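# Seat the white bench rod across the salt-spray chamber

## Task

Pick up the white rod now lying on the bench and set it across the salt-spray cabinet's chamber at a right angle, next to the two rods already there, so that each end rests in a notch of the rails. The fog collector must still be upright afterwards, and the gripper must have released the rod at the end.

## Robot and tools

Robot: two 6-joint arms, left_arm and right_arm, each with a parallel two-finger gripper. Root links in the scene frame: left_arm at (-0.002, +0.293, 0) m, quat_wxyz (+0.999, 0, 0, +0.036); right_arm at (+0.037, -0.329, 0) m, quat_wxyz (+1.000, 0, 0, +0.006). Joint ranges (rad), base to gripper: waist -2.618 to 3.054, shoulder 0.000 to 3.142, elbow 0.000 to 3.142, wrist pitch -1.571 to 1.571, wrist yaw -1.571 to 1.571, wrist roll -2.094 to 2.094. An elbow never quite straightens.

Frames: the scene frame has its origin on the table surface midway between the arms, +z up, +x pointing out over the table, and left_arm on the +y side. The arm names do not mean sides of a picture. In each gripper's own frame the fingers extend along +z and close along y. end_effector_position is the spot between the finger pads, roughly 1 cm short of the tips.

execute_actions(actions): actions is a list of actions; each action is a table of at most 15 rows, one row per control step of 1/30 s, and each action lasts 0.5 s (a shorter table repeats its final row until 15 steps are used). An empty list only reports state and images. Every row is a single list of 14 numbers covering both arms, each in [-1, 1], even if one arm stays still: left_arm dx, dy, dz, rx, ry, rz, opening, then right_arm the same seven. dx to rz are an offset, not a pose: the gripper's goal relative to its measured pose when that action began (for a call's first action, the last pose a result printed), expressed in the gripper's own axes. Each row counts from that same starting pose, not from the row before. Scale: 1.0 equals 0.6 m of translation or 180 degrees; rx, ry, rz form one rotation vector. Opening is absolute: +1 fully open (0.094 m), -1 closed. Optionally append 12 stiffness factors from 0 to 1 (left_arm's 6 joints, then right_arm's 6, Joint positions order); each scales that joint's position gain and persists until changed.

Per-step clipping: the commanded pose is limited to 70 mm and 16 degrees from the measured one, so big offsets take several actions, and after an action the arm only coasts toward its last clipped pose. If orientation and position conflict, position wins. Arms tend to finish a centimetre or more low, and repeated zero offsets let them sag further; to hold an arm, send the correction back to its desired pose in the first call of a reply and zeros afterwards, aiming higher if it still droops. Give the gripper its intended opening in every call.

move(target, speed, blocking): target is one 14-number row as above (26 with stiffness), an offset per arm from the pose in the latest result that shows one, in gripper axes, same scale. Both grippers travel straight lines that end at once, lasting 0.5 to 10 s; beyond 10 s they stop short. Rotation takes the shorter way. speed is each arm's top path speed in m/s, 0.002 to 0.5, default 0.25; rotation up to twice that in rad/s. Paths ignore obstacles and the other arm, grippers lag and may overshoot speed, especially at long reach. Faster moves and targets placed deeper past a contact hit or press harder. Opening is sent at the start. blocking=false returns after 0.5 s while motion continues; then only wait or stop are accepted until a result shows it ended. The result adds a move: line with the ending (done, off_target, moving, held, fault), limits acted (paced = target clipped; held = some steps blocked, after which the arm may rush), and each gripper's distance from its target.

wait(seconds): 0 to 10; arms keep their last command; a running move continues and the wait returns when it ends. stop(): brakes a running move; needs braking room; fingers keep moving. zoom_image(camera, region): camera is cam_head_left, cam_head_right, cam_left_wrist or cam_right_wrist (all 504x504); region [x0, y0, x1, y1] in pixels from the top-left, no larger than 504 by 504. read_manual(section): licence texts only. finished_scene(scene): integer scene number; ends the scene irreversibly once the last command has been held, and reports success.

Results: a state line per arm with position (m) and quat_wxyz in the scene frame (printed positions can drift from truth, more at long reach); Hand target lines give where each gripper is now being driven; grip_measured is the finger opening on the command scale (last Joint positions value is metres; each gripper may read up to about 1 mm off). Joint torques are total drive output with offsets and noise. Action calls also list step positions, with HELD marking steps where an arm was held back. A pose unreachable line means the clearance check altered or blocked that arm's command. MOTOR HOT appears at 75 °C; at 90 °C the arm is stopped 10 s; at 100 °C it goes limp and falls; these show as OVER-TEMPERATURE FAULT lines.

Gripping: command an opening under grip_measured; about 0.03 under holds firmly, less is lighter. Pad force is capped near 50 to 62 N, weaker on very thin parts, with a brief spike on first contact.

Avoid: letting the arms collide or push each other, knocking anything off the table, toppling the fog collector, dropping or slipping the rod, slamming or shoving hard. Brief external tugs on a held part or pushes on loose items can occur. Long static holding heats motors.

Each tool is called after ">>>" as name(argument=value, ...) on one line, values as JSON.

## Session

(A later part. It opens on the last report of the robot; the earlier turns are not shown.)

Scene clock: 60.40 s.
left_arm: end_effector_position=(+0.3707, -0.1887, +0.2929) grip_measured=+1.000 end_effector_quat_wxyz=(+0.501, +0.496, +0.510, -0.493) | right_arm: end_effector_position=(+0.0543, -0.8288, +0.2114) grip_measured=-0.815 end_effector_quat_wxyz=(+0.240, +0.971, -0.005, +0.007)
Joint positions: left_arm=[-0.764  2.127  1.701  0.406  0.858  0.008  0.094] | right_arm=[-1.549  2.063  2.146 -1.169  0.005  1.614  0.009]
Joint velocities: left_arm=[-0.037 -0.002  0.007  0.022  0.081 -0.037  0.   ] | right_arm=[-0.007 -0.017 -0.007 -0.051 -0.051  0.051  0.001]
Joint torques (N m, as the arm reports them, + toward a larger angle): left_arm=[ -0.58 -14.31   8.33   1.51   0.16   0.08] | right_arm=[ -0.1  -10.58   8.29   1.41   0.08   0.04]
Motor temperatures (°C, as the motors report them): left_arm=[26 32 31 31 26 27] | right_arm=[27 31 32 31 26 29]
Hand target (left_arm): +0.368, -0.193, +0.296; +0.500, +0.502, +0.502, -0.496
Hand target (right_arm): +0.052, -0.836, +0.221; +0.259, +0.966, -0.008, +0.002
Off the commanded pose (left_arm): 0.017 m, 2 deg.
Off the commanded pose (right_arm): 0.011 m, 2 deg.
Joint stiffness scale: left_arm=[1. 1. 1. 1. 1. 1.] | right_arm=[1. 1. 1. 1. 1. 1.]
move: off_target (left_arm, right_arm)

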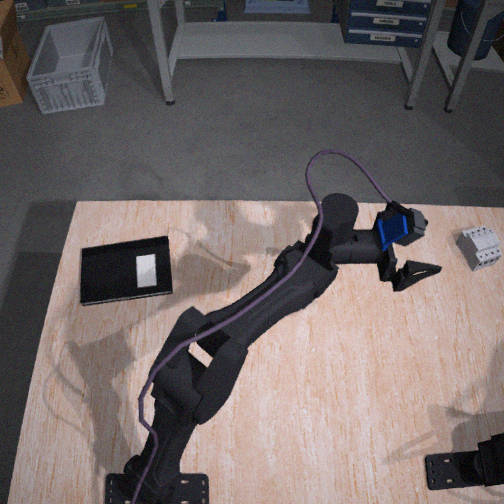

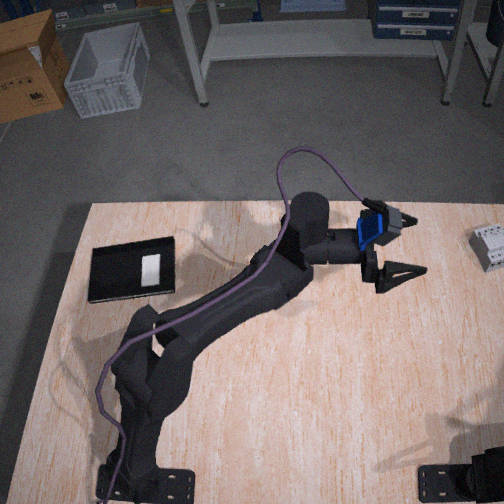

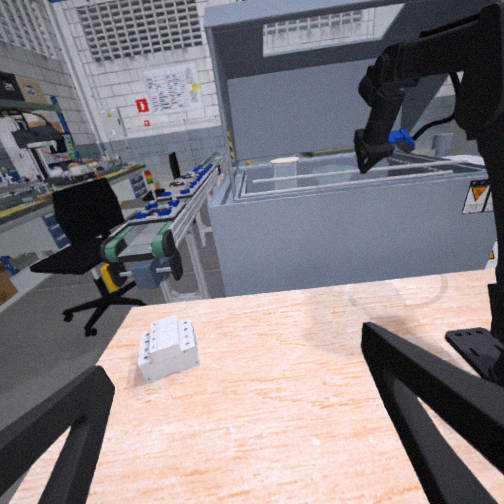

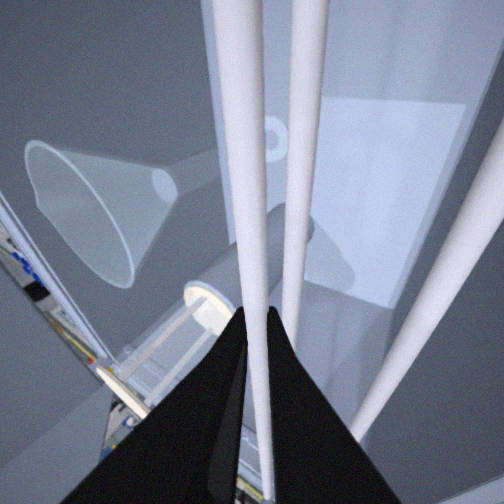

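>>> move(target=[0,0,0,0,0,0,1, 0.064,0.022,-0.004,0,-0.004,0,-0.86], speed=0.06)

>>> zoom_image(camera="cam_left_wrist", region=[210, 150, 310, 210])

>>> zoom_image(camera="cam_left_wrist", region=[400, 130, 500, 190])

Scene clock: 63.07 s.
left_arm: end_effector_position=(+0.3705, -0.1887, +0.2929) grip_measured=+1.000 end_effector_quat_wxyz=(+0.501, +0.496, +0.510, -0.493) | right_arm: end_effector_position=(+0.0934, -0.8404, +0.2174) grip_measured=-0.815 end_effector_quat_wxyz=(+0.241, +0.970, -0.004, +0.005)
Joint positions: left_arm=[-0.764  2.127  1.701  0.406  0.859  0.008  0.094] | right_arm=[-1.458  2.158  2.32  -1.248  0.05   1.691  0.009]
Joint velocities: left_arm=[ 0.002 -0.002 -0.007 -0.037  0.007  0.007  0.   ] | right_arm=[-0.027  0.017  0.002 -0.037  0.022 -0.051  0.   ]
Joint torques (N m, as the arm reports them, + toward a larger angle): left_arm=[ -0.05 -15.38   6.54   1.62   0.04   0.  ] | right_arm=[  0.33 -10.95   8.02   1.09   0.12   0.05]
Motor temperatures (°C, as the motors report them): left_arm=[26 33 32 32 26 27] | right_arm=[27 31 33 32 26 29]
Hand target (left_arm): +0.371, -0.189, +0.293; +0.501, +0.496, +0.510, -0.493
Hand target (right_arm): +0.092, -0.839, +0.221; +0.241, +0.971, -0.006, -0.000
Off the commanded pose (left_arm): 0.000 m, 0 deg.
Off the commanded pose (right_arm): 0.003 m, 1 deg.
Joint stiffness scale: left_arm=[1. 1. 1. 1. 1. 1.] | right_arm=[1. 1. 1. 1. 1. 1.]
move: done

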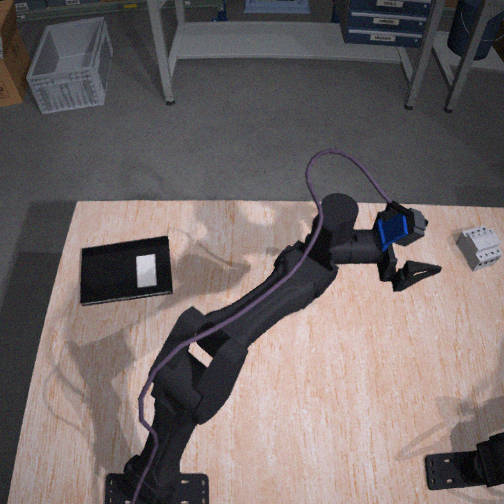

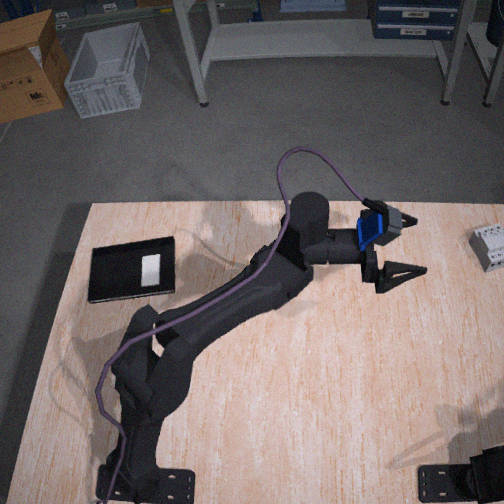

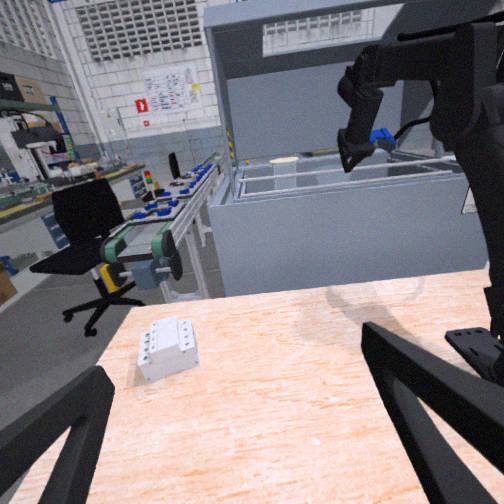

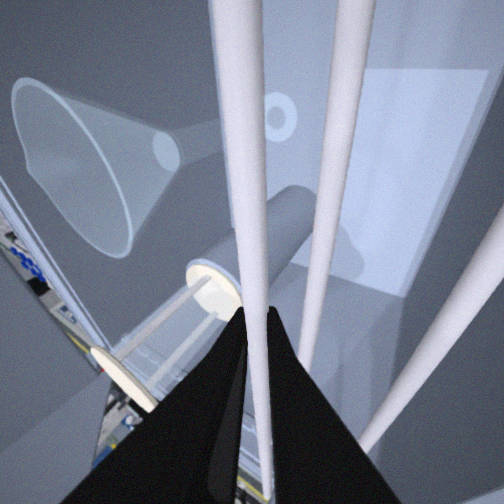

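Region (210, 150, 310, 210) of cam_left_wrist's 504x504 image, scaled by 5.040, with more detail than that image has; it fills the top 302 rows of this view, and the rest is white.

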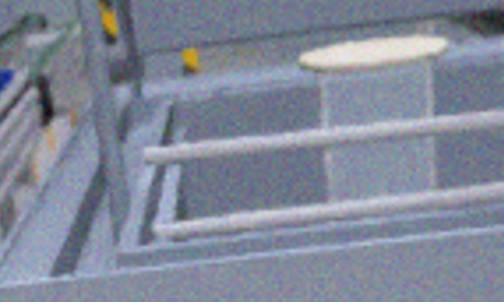

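Region (400, 130, 500, 190) of cam_left_wrist's 504x504 image, scaled by 5.040, with more detail than that image has; it fills the top 302 rows of this view, and the rest is white.

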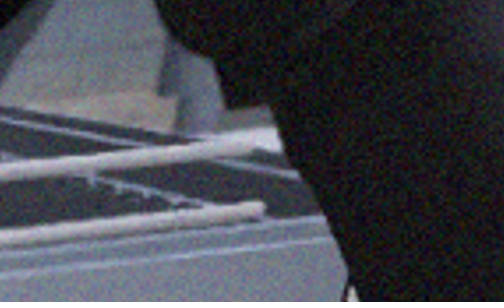

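>>> move(target=[0,0,0,0,0,0,1, -0.004,-0.005,0.047,0,-0.003,0,-0.86], speed=0.04)

>>> zoom_image(camera="cam_left_wrist", region=[210, 150, 310, 210])

>>> zoom_image(camera="cam_left_wrist", region=[400, 130, 500, 190])

Scene clock: 65.43 s.
left_arm: end_effector_position=(+0.3705, -0.1887, +0.2929) grip_measured=+1.000 end_effector_quat_wxyz=(+0.501, +0.496, +0.510, -0.493) | right_arm: end_effector_position=(+0.0941, -0.8466, +0.1946) grip_measured=-0.815 end_effector_quat_wxyz=(+0.237, +0.972, -0.004, +0.005)
Joint positions: left_arm=[-0.764  2.127  1.701  0.406  0.859  0.008  0.094] | right_arm=[-1.458  2.158  2.228 -1.165  0.05   1.692  0.009]
Joint velocities: left_arm=[ 0.012 -0.007  0.012 -0.007 -0.022 -0.022  0.   ] | right_arm=[ 0.002 -0.007  0.007 -0.037 -0.022 -0.051  0.001]
Joint torques (N m, as the arm reports them, + toward a larger angle): left_arm=[ -0.03 -15.38   6.53   1.62   0.06   0.01] | right_arm=[ -0.3  -11.1    5.75   1.42   0.07  -0.02]
Motor temperatures (°C, as the motors report them): left_arm=[26 34 32 32 26 27] | right_arm=[27 32 33 32 26 29]
Hand target (left_arm): +0.371, -0.189, +0.293; +0.501, +0.496, +0.510, -0.493
Hand target (right_arm): +0.092, -0.851, +0.191; +0.241, +0.971, -0.005, +0.001
Off the commanded pose (left_arm): 0.000 m, 0 deg.
Off the commanded pose (right_arm): 0.006 m, 1 deg.
Joint stiffness scale: left_arm=[1. 1. 1. 1. 1. 1.] | right_arm=[1. 1. 1. 1. 1. 1.]
move: done

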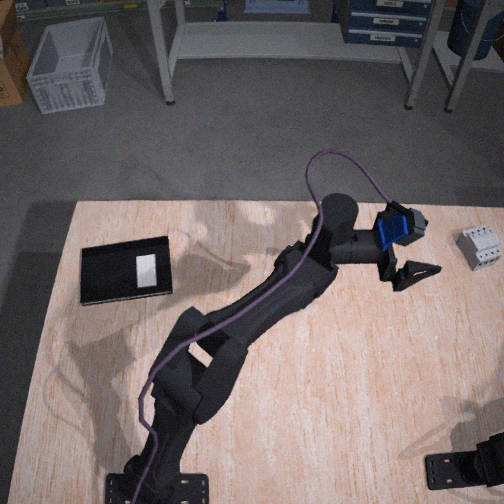

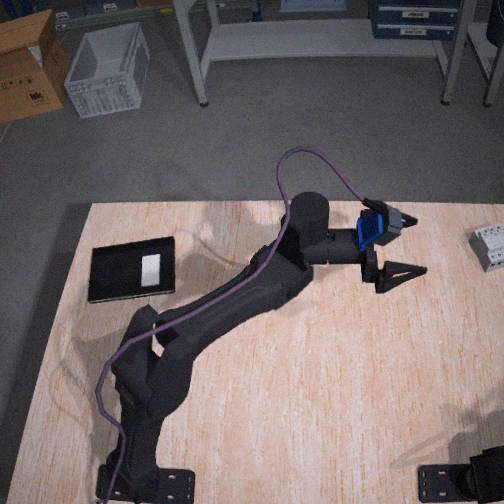

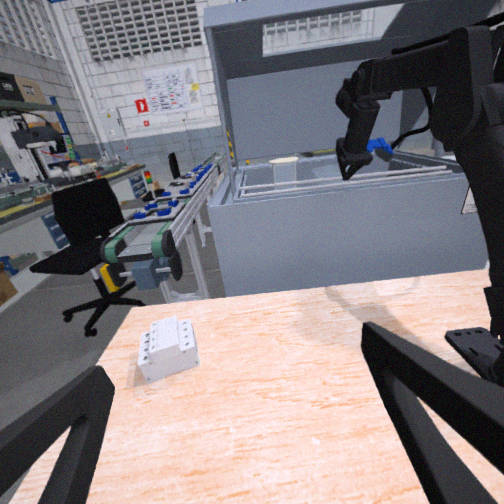

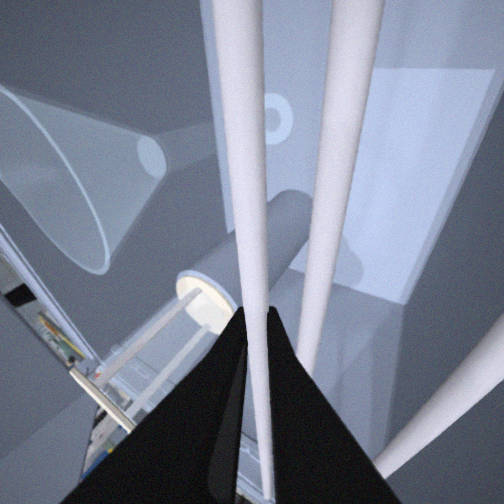

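Region (210, 150, 310, 210) of cam_left_wrist's 504x504 image, scaled by 5.040, with more detail than that image has; it fills the top 302 rows of this view, and the rest is white.

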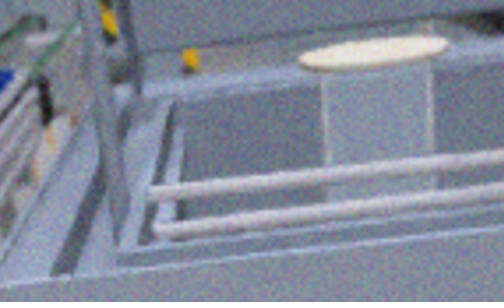

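Region (400, 130, 500, 190) of cam_left_wrist's 504x504 image, scaled by 5.040, with more detail than that image has; it fills the top 302 rows of this view, and the rest is white.

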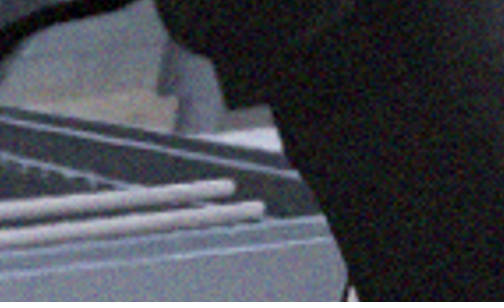

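>>> move(target=[0,0,0,0,0,0,1, -0.01,0.0155,0.0078,0,-0.003,0,-0.86], speed=0.03)

>>> zoom_image(camera="cam_left_wrist", region=[210, 150, 310, 210])

>>> zoom_image(camera="cam_left_wrist", region=[400, 130, 500, 190])

Scene clock: 67.07 s.
left_arm: end_effector_position=(+0.3705, -0.1887, +0.2929) grip_measured=+1.000 end_effector_quat_wxyz=(+0.501, +0.496, +0.510, -0.493) | right_arm: end_effector_position=(+0.0922, -0.8578, +0.1906) grip_measured=-0.815 end_effector_quat_wxyz=(+0.238, +0.971, -0.006, +0.004)
Joint positions: left_arm=[-0.764  2.127  1.701  0.406  0.859  0.008  0.094] | right_arm=[-1.464  2.213  2.3   -1.179  0.05   1.689  0.009]
Joint velocities: left_arm=[-0.022  0.012 -0.002  0.007  0.037  0.007  0.   ] | right_arm=[-0.007  0.007  0.027  0.007 -0.022  0.022 -0.001]
Joint torques (N m, as the arm reports them, + toward a larger angle): left_arm=[ -0.05 -15.39   6.52   1.63   0.06   0.01] | right_arm=[ -0.68 -11.66   8.14   1.08   0.03  -0.06]
Motor temperatures (°C, as the motors report them): left_arm=[26 35 32 32 26 27] | right_arm=[27 32 33 32 26 29]
Hand target (left_arm): +0.371, -0.189, +0.293; +0.501, +0.496, +0.510, -0.493
Hand target (right_arm): +0.088, -0.857, +0.195; +0.237, +0.971, -0.005, +0.000
Off the commanded pose (left_arm): 0.000 m, 0 deg.
Off the commanded pose (right_arm): 0.006 m, 0 deg.
Joint stiffness scale: left_arm=[1. 1. 1. 1. 1. 1.] | right_arm=[1. 1. 1. 1. 1. 1.]
move: done

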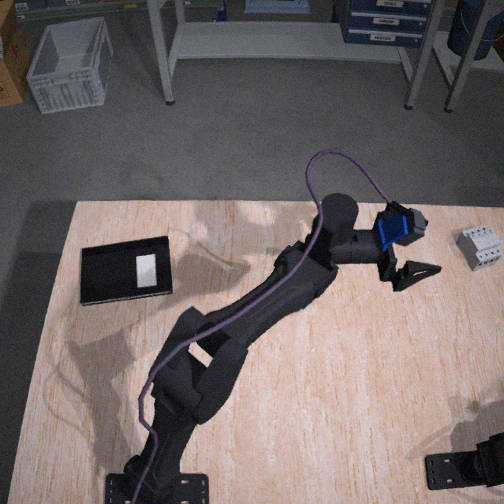

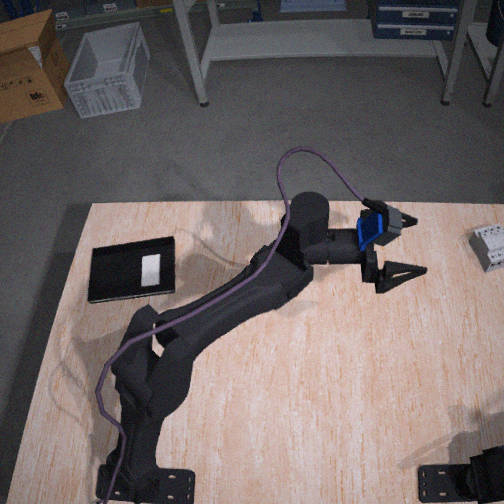

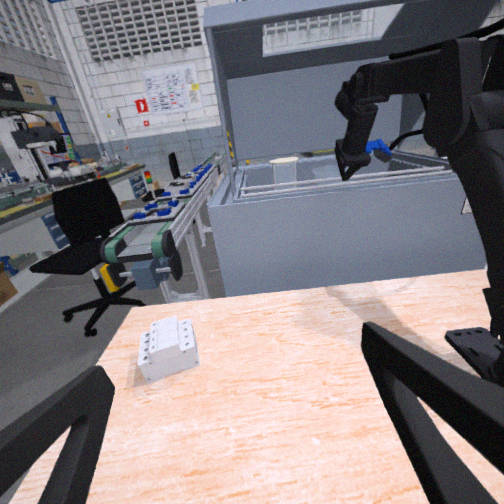

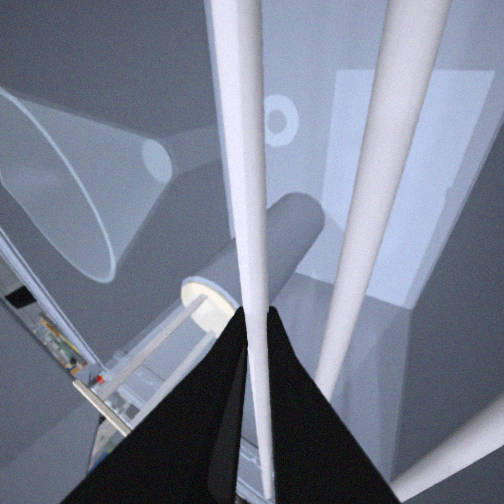

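Region (210, 150, 310, 210) of cam_left_wrist's 504x504 image, scaled by 5.040, with more detail than that image has; it fills the top 302 rows of this view, and the rest is white.

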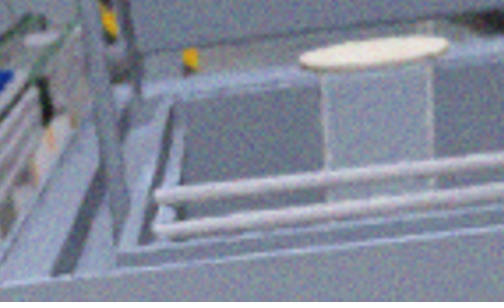

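Region (400, 130, 500, 190) of cam_left_wrist's 504x504 image, scaled by 5.040, with more detail than that image has; it fills the top 302 rows of this view, and the rest is white.

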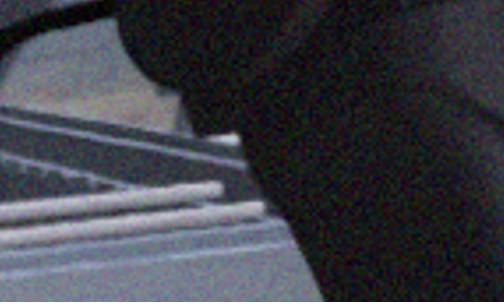

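>>> move(target=[0,0,0,0,0,0,1, 0,-0.0123,0.0162,0,-0.008,-0.004,-0.86], speed=0.015)

>>> zoom_image(camera="cam_left_wrist", region=[210, 150, 310, 210])

>>> zoom_image(camera="cam_left_wrist", region=[400, 130, 500, 190])

Scene clock: 68.87 s.
left_arm: end_effector_position=(+0.3705, -0.1887, +0.2929) grip_measured=+1.000 end_effector_quat_wxyz=(+0.501, +0.496, +0.510, -0.493) | right_arm: end_effector_position=(+0.0913, -0.8564, +0.1816) grip_measured=-0.815 end_effector_quat_wxyz=(+0.238, +0.971, -0.006, -0.005)
Joint positions: left_arm=[-0.764  2.127  1.701  0.406  0.859  0.008  0.094] | right_arm=[-1.46   2.19   2.225 -1.13   0.068  1.689  0.009]
Joint velocities: left_arm=[ 0.002  0.002  0.002 -0.081 -0.022 -0.007  0.   ] | right_arm=[ 0.012 -0.007 -0.022  0.022 -0.022 -0.022 -0.   ]
Joint torques (N m, as the arm reports them, + toward a larger angle): left_arm=[ -0.05 -15.38   6.53   1.62   0.06   0.  ] | right_arm=[  0.61 -12.23   4.76   1.32   0.11   0.01]
Motor temperatures (°C, as the motors report them): left_arm=[26 36 32 33 26 27] | right_arm=[27 33 33 32 26 29]
Hand target (left_arm): +0.371, -0.189, +0.293; +0.501, +0.496, +0.510, -0.493
Hand target (right_arm): +0.092, -0.856, +0.179; +0.238, +0.971, -0.003, -0.010
Off the commanded pose (left_arm): 0.000 m, 0 deg.
Off the commanded pose (right_arm): 0.003 m, 1 deg.
Joint stiffness scale: left_arm=[1. 1. 1. 1. 1. 1.] | right_arm=[1. 1. 1. 1. 1. 1.]
move: done

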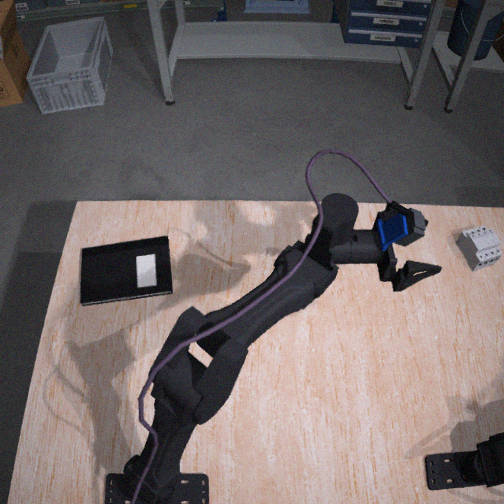

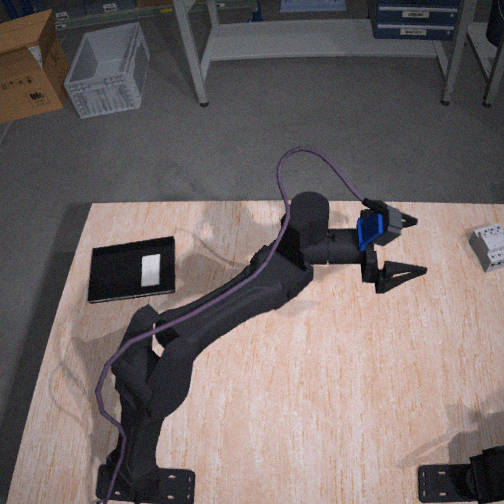

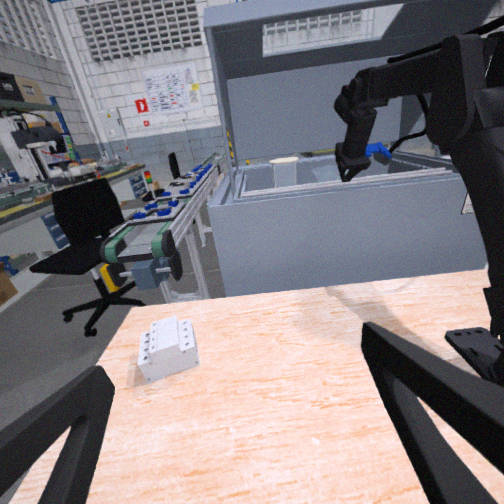

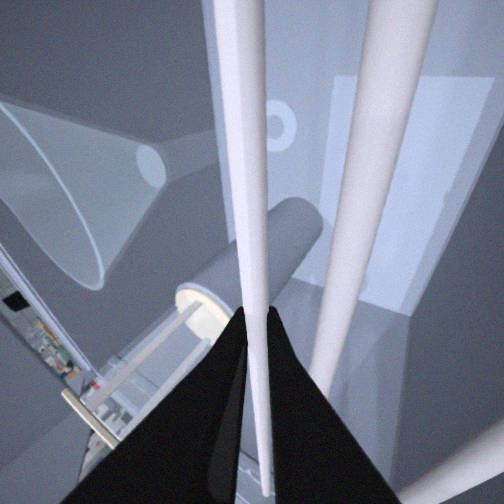

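Region (210, 150, 310, 210) of cam_left_wrist's 504x504 image, scaled by 5.040, with more detail than that image has; it fills the top 302 rows of this view, and the rest is white.

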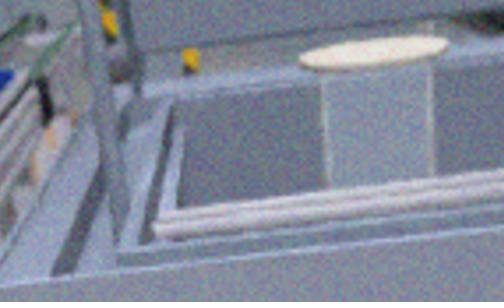

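Region (400, 130, 500, 190) of cam_left_wrist's 504x504 image, scaled by 5.040, with more detail than that image has; it fills the top 302 rows of this view, and the rest is white.

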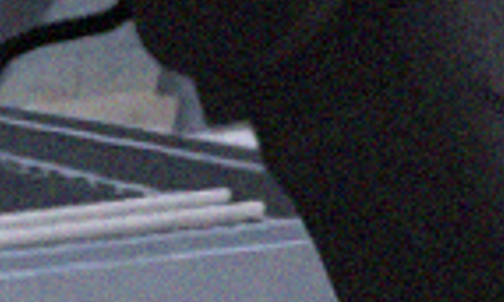

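>>> execute_actions(actions=[[[0,0,0,0,0,0,1,0,0,0,0,0,0,-0.82],[0,0,0,0,0,0,1,0,0,0,0,0,0,-0.8],[0,0,0,0,0,0,1,0,0,0,0,0,0,-0.78],[0,0,0,0,0,0,1,0,0,0,0,0,0,-0.76],[0,0,0,0,0,0,1,0,0,0,0,0,0,-0.74],[0,0,0,0,0,0,1,0,0,0,0,0,0,-0.72],[0,0,0,0,0,0,1,0,0,0,0,0,0,-0.70]]])

>>> move(target=[0,0,0,0,0,0,1, 0,0.004,-0.1,0,0,0,-0.70], speed=0.05)

Scene clock: 69.73 s.
left_arm: end_effector_position=(+0.3705, -0.1887, +0.2929) grip_measured=+1.000 end_effector_quat_wxyz=(+0.501, +0.496, +0.510, -0.493) | right_arm: end_effector_position=(+0.0913, -0.8564, +0.1815) grip_measured=-0.703 end_effector_quat_wxyz=(+0.238, +0.971, -0.006, -0.005)
Joint positions: left_arm=[-0.764  2.127  1.701  0.406  0.859  0.008  0.094] | right_arm=[-1.46   2.19   2.225 -1.129  0.068  1.689  0.014]
Joint velocities: left_arm=[-0.012 -0.012 -0.032  0.037  0.037  0.022  0.   ] | right_arm=[ 0.022  0.002  0.002 -0.007  0.007  0.007 -0.   ]
Joint torques (N m, as the arm reports them, + toward a larger angle): left_arm=[ -0.05 -15.4    6.52   1.62   0.05   0.  ] | right_arm=[  0.01 -11.87   6.3    1.24   0.     0.01]
Motor temperatures (°C, as the motors report them): left_arm=[26 36 32 33 26 27] | right_arm=[27 33 33 32 26 29]
Hand target (left_arm): +0.371, -0.189, +0.293; +0.501, +0.496, +0.510, -0.493
Hand target (right_arm): +0.091, -0.856, +0.182; +0.238, +0.971, -0.005, -0.005
Off the commanded pose (left_arm): 0.000 m, 0 deg.
Off the commanded pose (right_arm): 0.000 m, 0 deg.
Joint stiffness scale: left_arm=[1. 1. 1. 1. 1. 1.] | right_arm=[1. 1. 1. 1. 1. 1.]
Step readings (end_effector_position):
0: left_arm (+0.3705, -0.1887, +0.2929) | right_arm (+0.0913, -0.8564, +0.1815)
1: left_arm (+0.3705, -0.1887, +0.2929) | right_arm (+0.0913, -0.8564, +0.1815)
2: left_arm (+0.3705, -0.1887, +0.2929) | right_arm (+0.0913, -0.8564, +0.1815)
4: left_arm (+0.3705, -0.1887, +0.2929) | right_arm (+0.0913, -0.8564, +0.1815)
8: left_arm (+0.3705, -0.1887, +0.2929) | right_arm (+0.0913, -0.8564, +0.1815)
15: end_effector_position above

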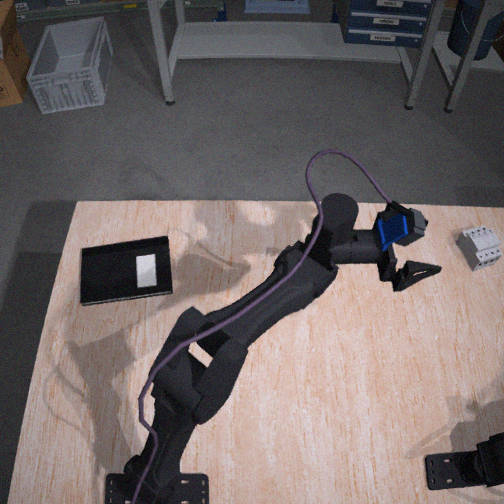

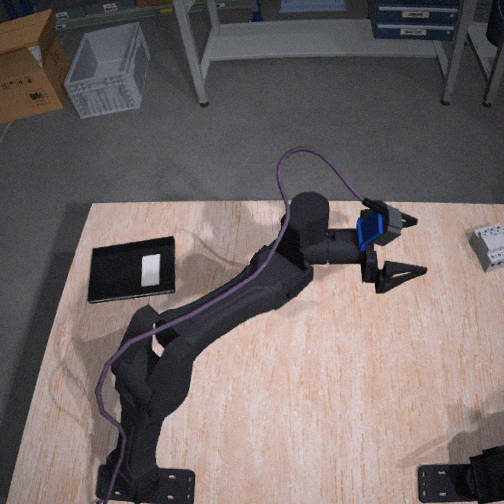

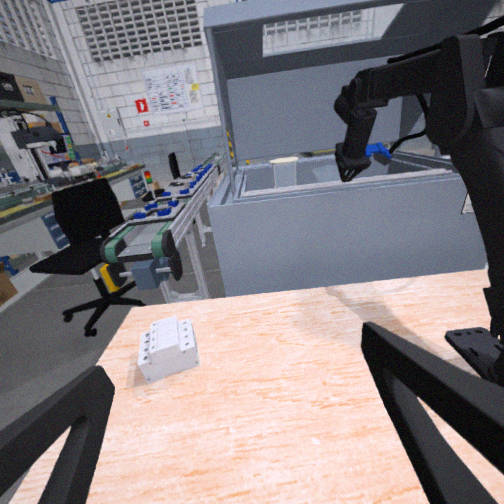

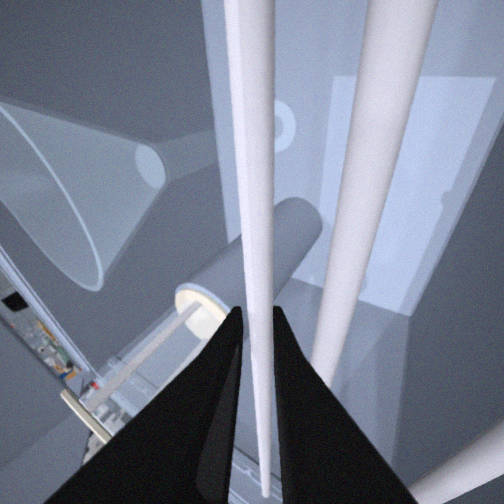

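Scene clock: 71.43 s.
left_arm: end_effector_position=(+0.3705, -0.1887, +0.2929) grip_measured=+1.000 end_effector_quat_wxyz=(+0.501, +0.496, +0.510, -0.493) | right_arm: end_effector_position=(+0.0889, -0.8373, +0.2250) grip_measured=-0.703 end_effector_quat_wxyz=(+0.237, +0.972, -0.007, -0.004)
Joint positions: left_arm=[-0.764  2.127  1.701  0.406  0.859  0.008  0.094] | right_arm=[-1.46   2.177  2.389 -1.309  0.068  1.693  0.014]
Joint velocities: left_arm=[ 0.002 -0.002  0.002 -0.022 -0.022  0.051  0.   ] | right_arm=[-0.007  0.007 -0.022 -0.066 -0.022  0.007 -0.001]
Joint torques (N m, as the arm reports them, + toward a larger angle): left_arm=[ -0.05 -15.39   6.53   1.62   0.05   0.01] | right_arm=[  0.71 -12.57   7.53   1.01   0.04   0.04]
Motor temperatures (°C, as the motors report them): left_arm=[26 36 32 33 26 27] | right_arm=[27 34 33 32 26 29]
Hand target (left_arm): +0.371, -0.189, +0.293; +0.501, +0.496, +0.510, -0.493
Hand target (right_arm): +0.091, -0.830, +0.235; +0.238, +0.971, -0.005, -0.005
Off the commanded pose (left_arm): 0.000 m, 0 deg.
Off the commanded pose (right_arm): 0.013 m, 0 deg.
Joint stiffness scale: left_arm=[1. 1. 1. 1. 1. 1.] | right_arm=[1. 1. 1. 1. 1. 1.]
move: off_target (right_arm)

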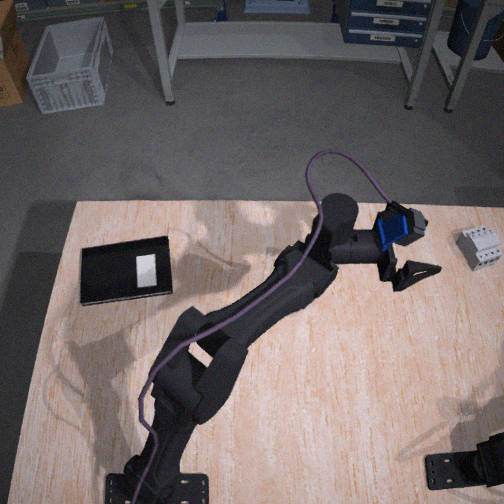

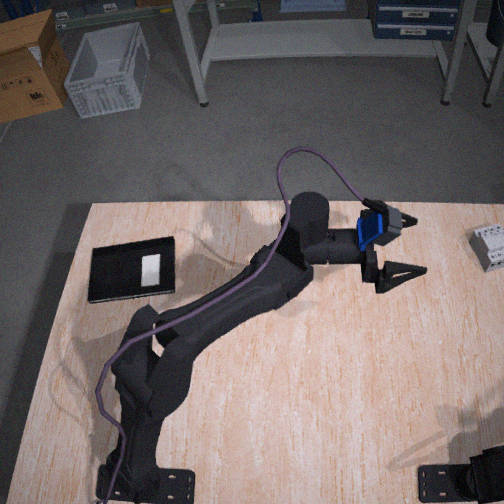

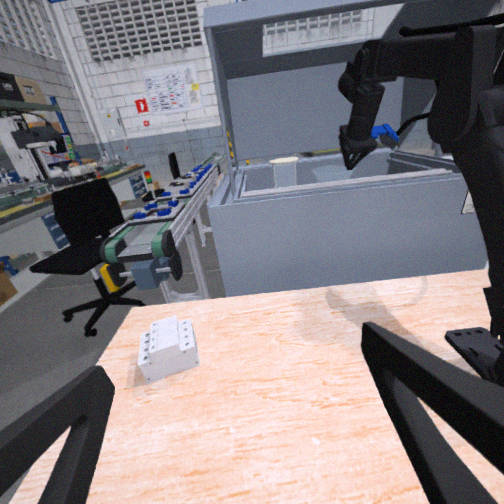

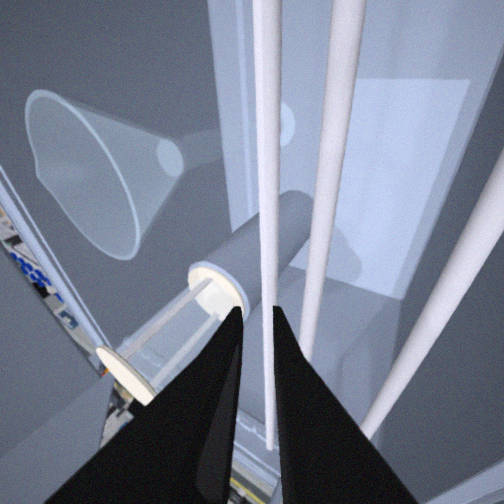

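>>> move(target=[0,0,0,0,0,0,1, -0.033,-0.031,-0.279,-0.045,-0.035,-0.4933,1], speed=0.3)

>>> zoom_image(camera="cam_right_wrist", region=[0, 130, 180, 310])

>>> zoom_image(camera="cam_right_wrist", region=[334, 130, 504, 310])

Scene clock: 75.33 s.
left_arm: end_effector_position=(+0.3705, -0.1887, +0.2929) grip_measured=+1.000 end_effector_quat_wxyz=(+0.501, +0.496, +0.510, -0.493) | right_arm: end_effector_position=(+0.0717, -0.7447, +0.3659) grip_measured=+1.000 end_effector_quat_wxyz=(+0.234, +0.680, +0.658, -0.223)
Joint positions: left_arm=[-0.764  2.127  1.701  0.406  0.859  0.008  0.094] | right_arm=[-1.477  1.891  2.524 -1.548  0.059  0.117  0.094]
Joint velocities: left_arm=[-0.007 -0.002 -0.017 -0.066  0.037 -0.022  0.   ] | right_arm=[ 0.017 -0.012 -0.022  0.022 -0.022 -0.022  0.   ]
Joint torques (N m, as the arm reports them, + toward a larger angle): left_arm=[ -0.04 -15.37   6.52   1.62   0.06   0.01] | right_arm=[-0.72 -6.68  6.24  1.28 -0.06 -0.05]
Motor temperatures (°C, as the motors report them): left_arm=[26 38 32 33 26 27] | right_arm=[27 34 33 32 26 29]
Hand target (left_arm): +0.371, -0.189, +0.293; +0.501, +0.496, +0.510, -0.493
Hand target (right_arm): +0.069, -0.742, +0.364; +0.228, +0.681, +0.661, -0.217
Off the commanded pose (left_arm): 0.000 m, 0 deg.
Off the commanded pose (right_arm): 0.001 m, 1 deg.
Joint stiffness scale: left_arm=[1. 1. 1. 1. 1. 1.] | right_arm=[1. 1. 1. 1. 1. 1.]
move: done

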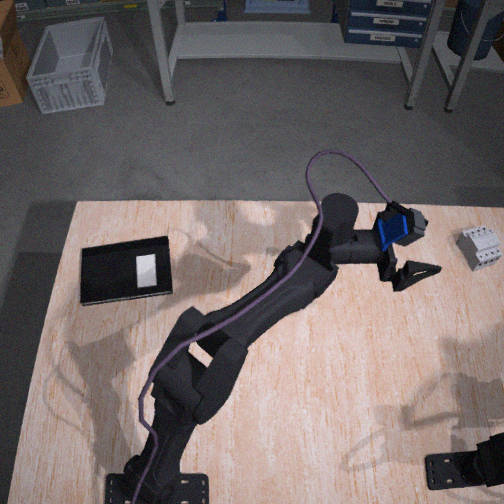

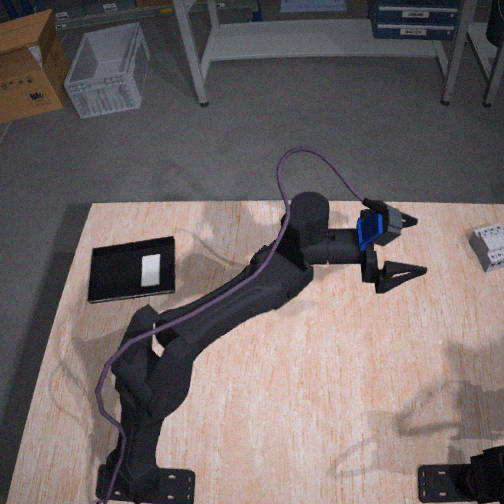

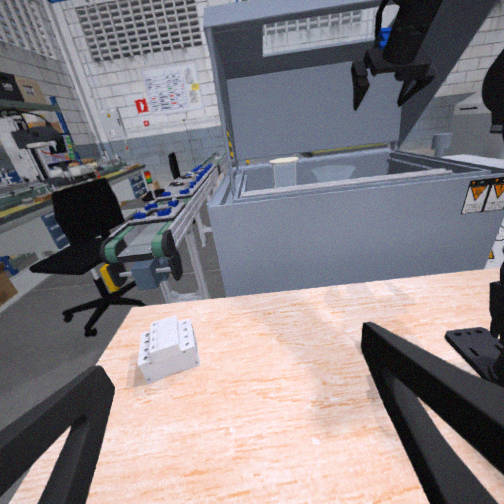

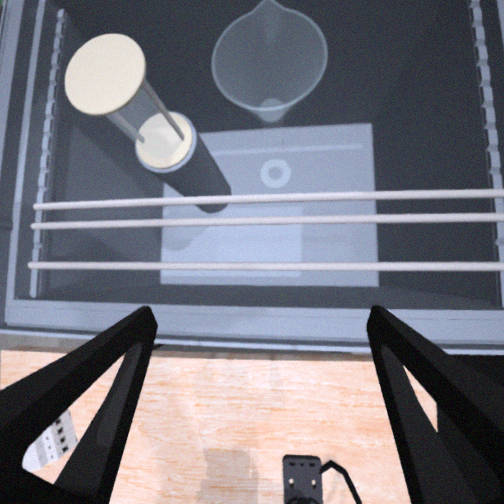

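Region (0, 130, 180, 310) of cam_right_wrist's 504x504 image, scaled by 2.800, with more detail than that image has.

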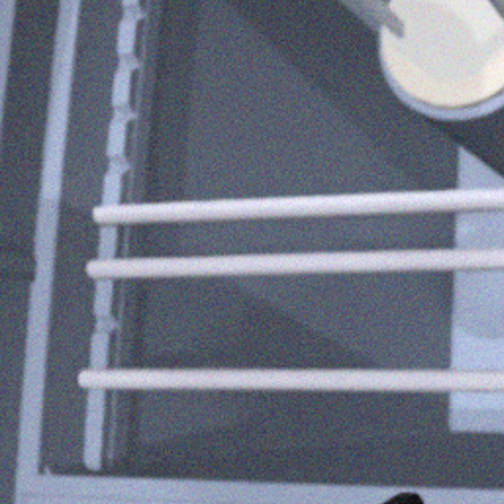

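Region (334, 130, 504, 310) of cam_right_wrist's 504x504 image, scaled by 2.800, with more detail than that image has.

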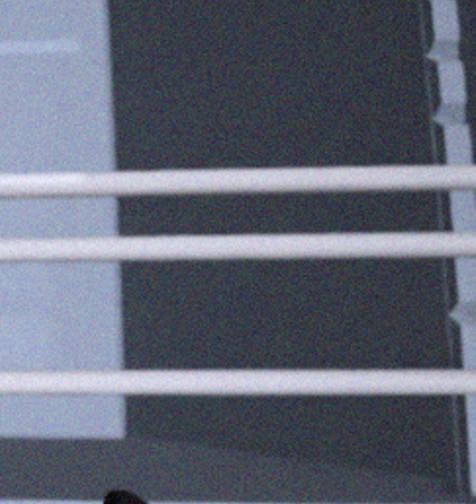

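The rod is seated in both rails.

>>> finished_scene(scene=1)

The scene is finished: the task was done.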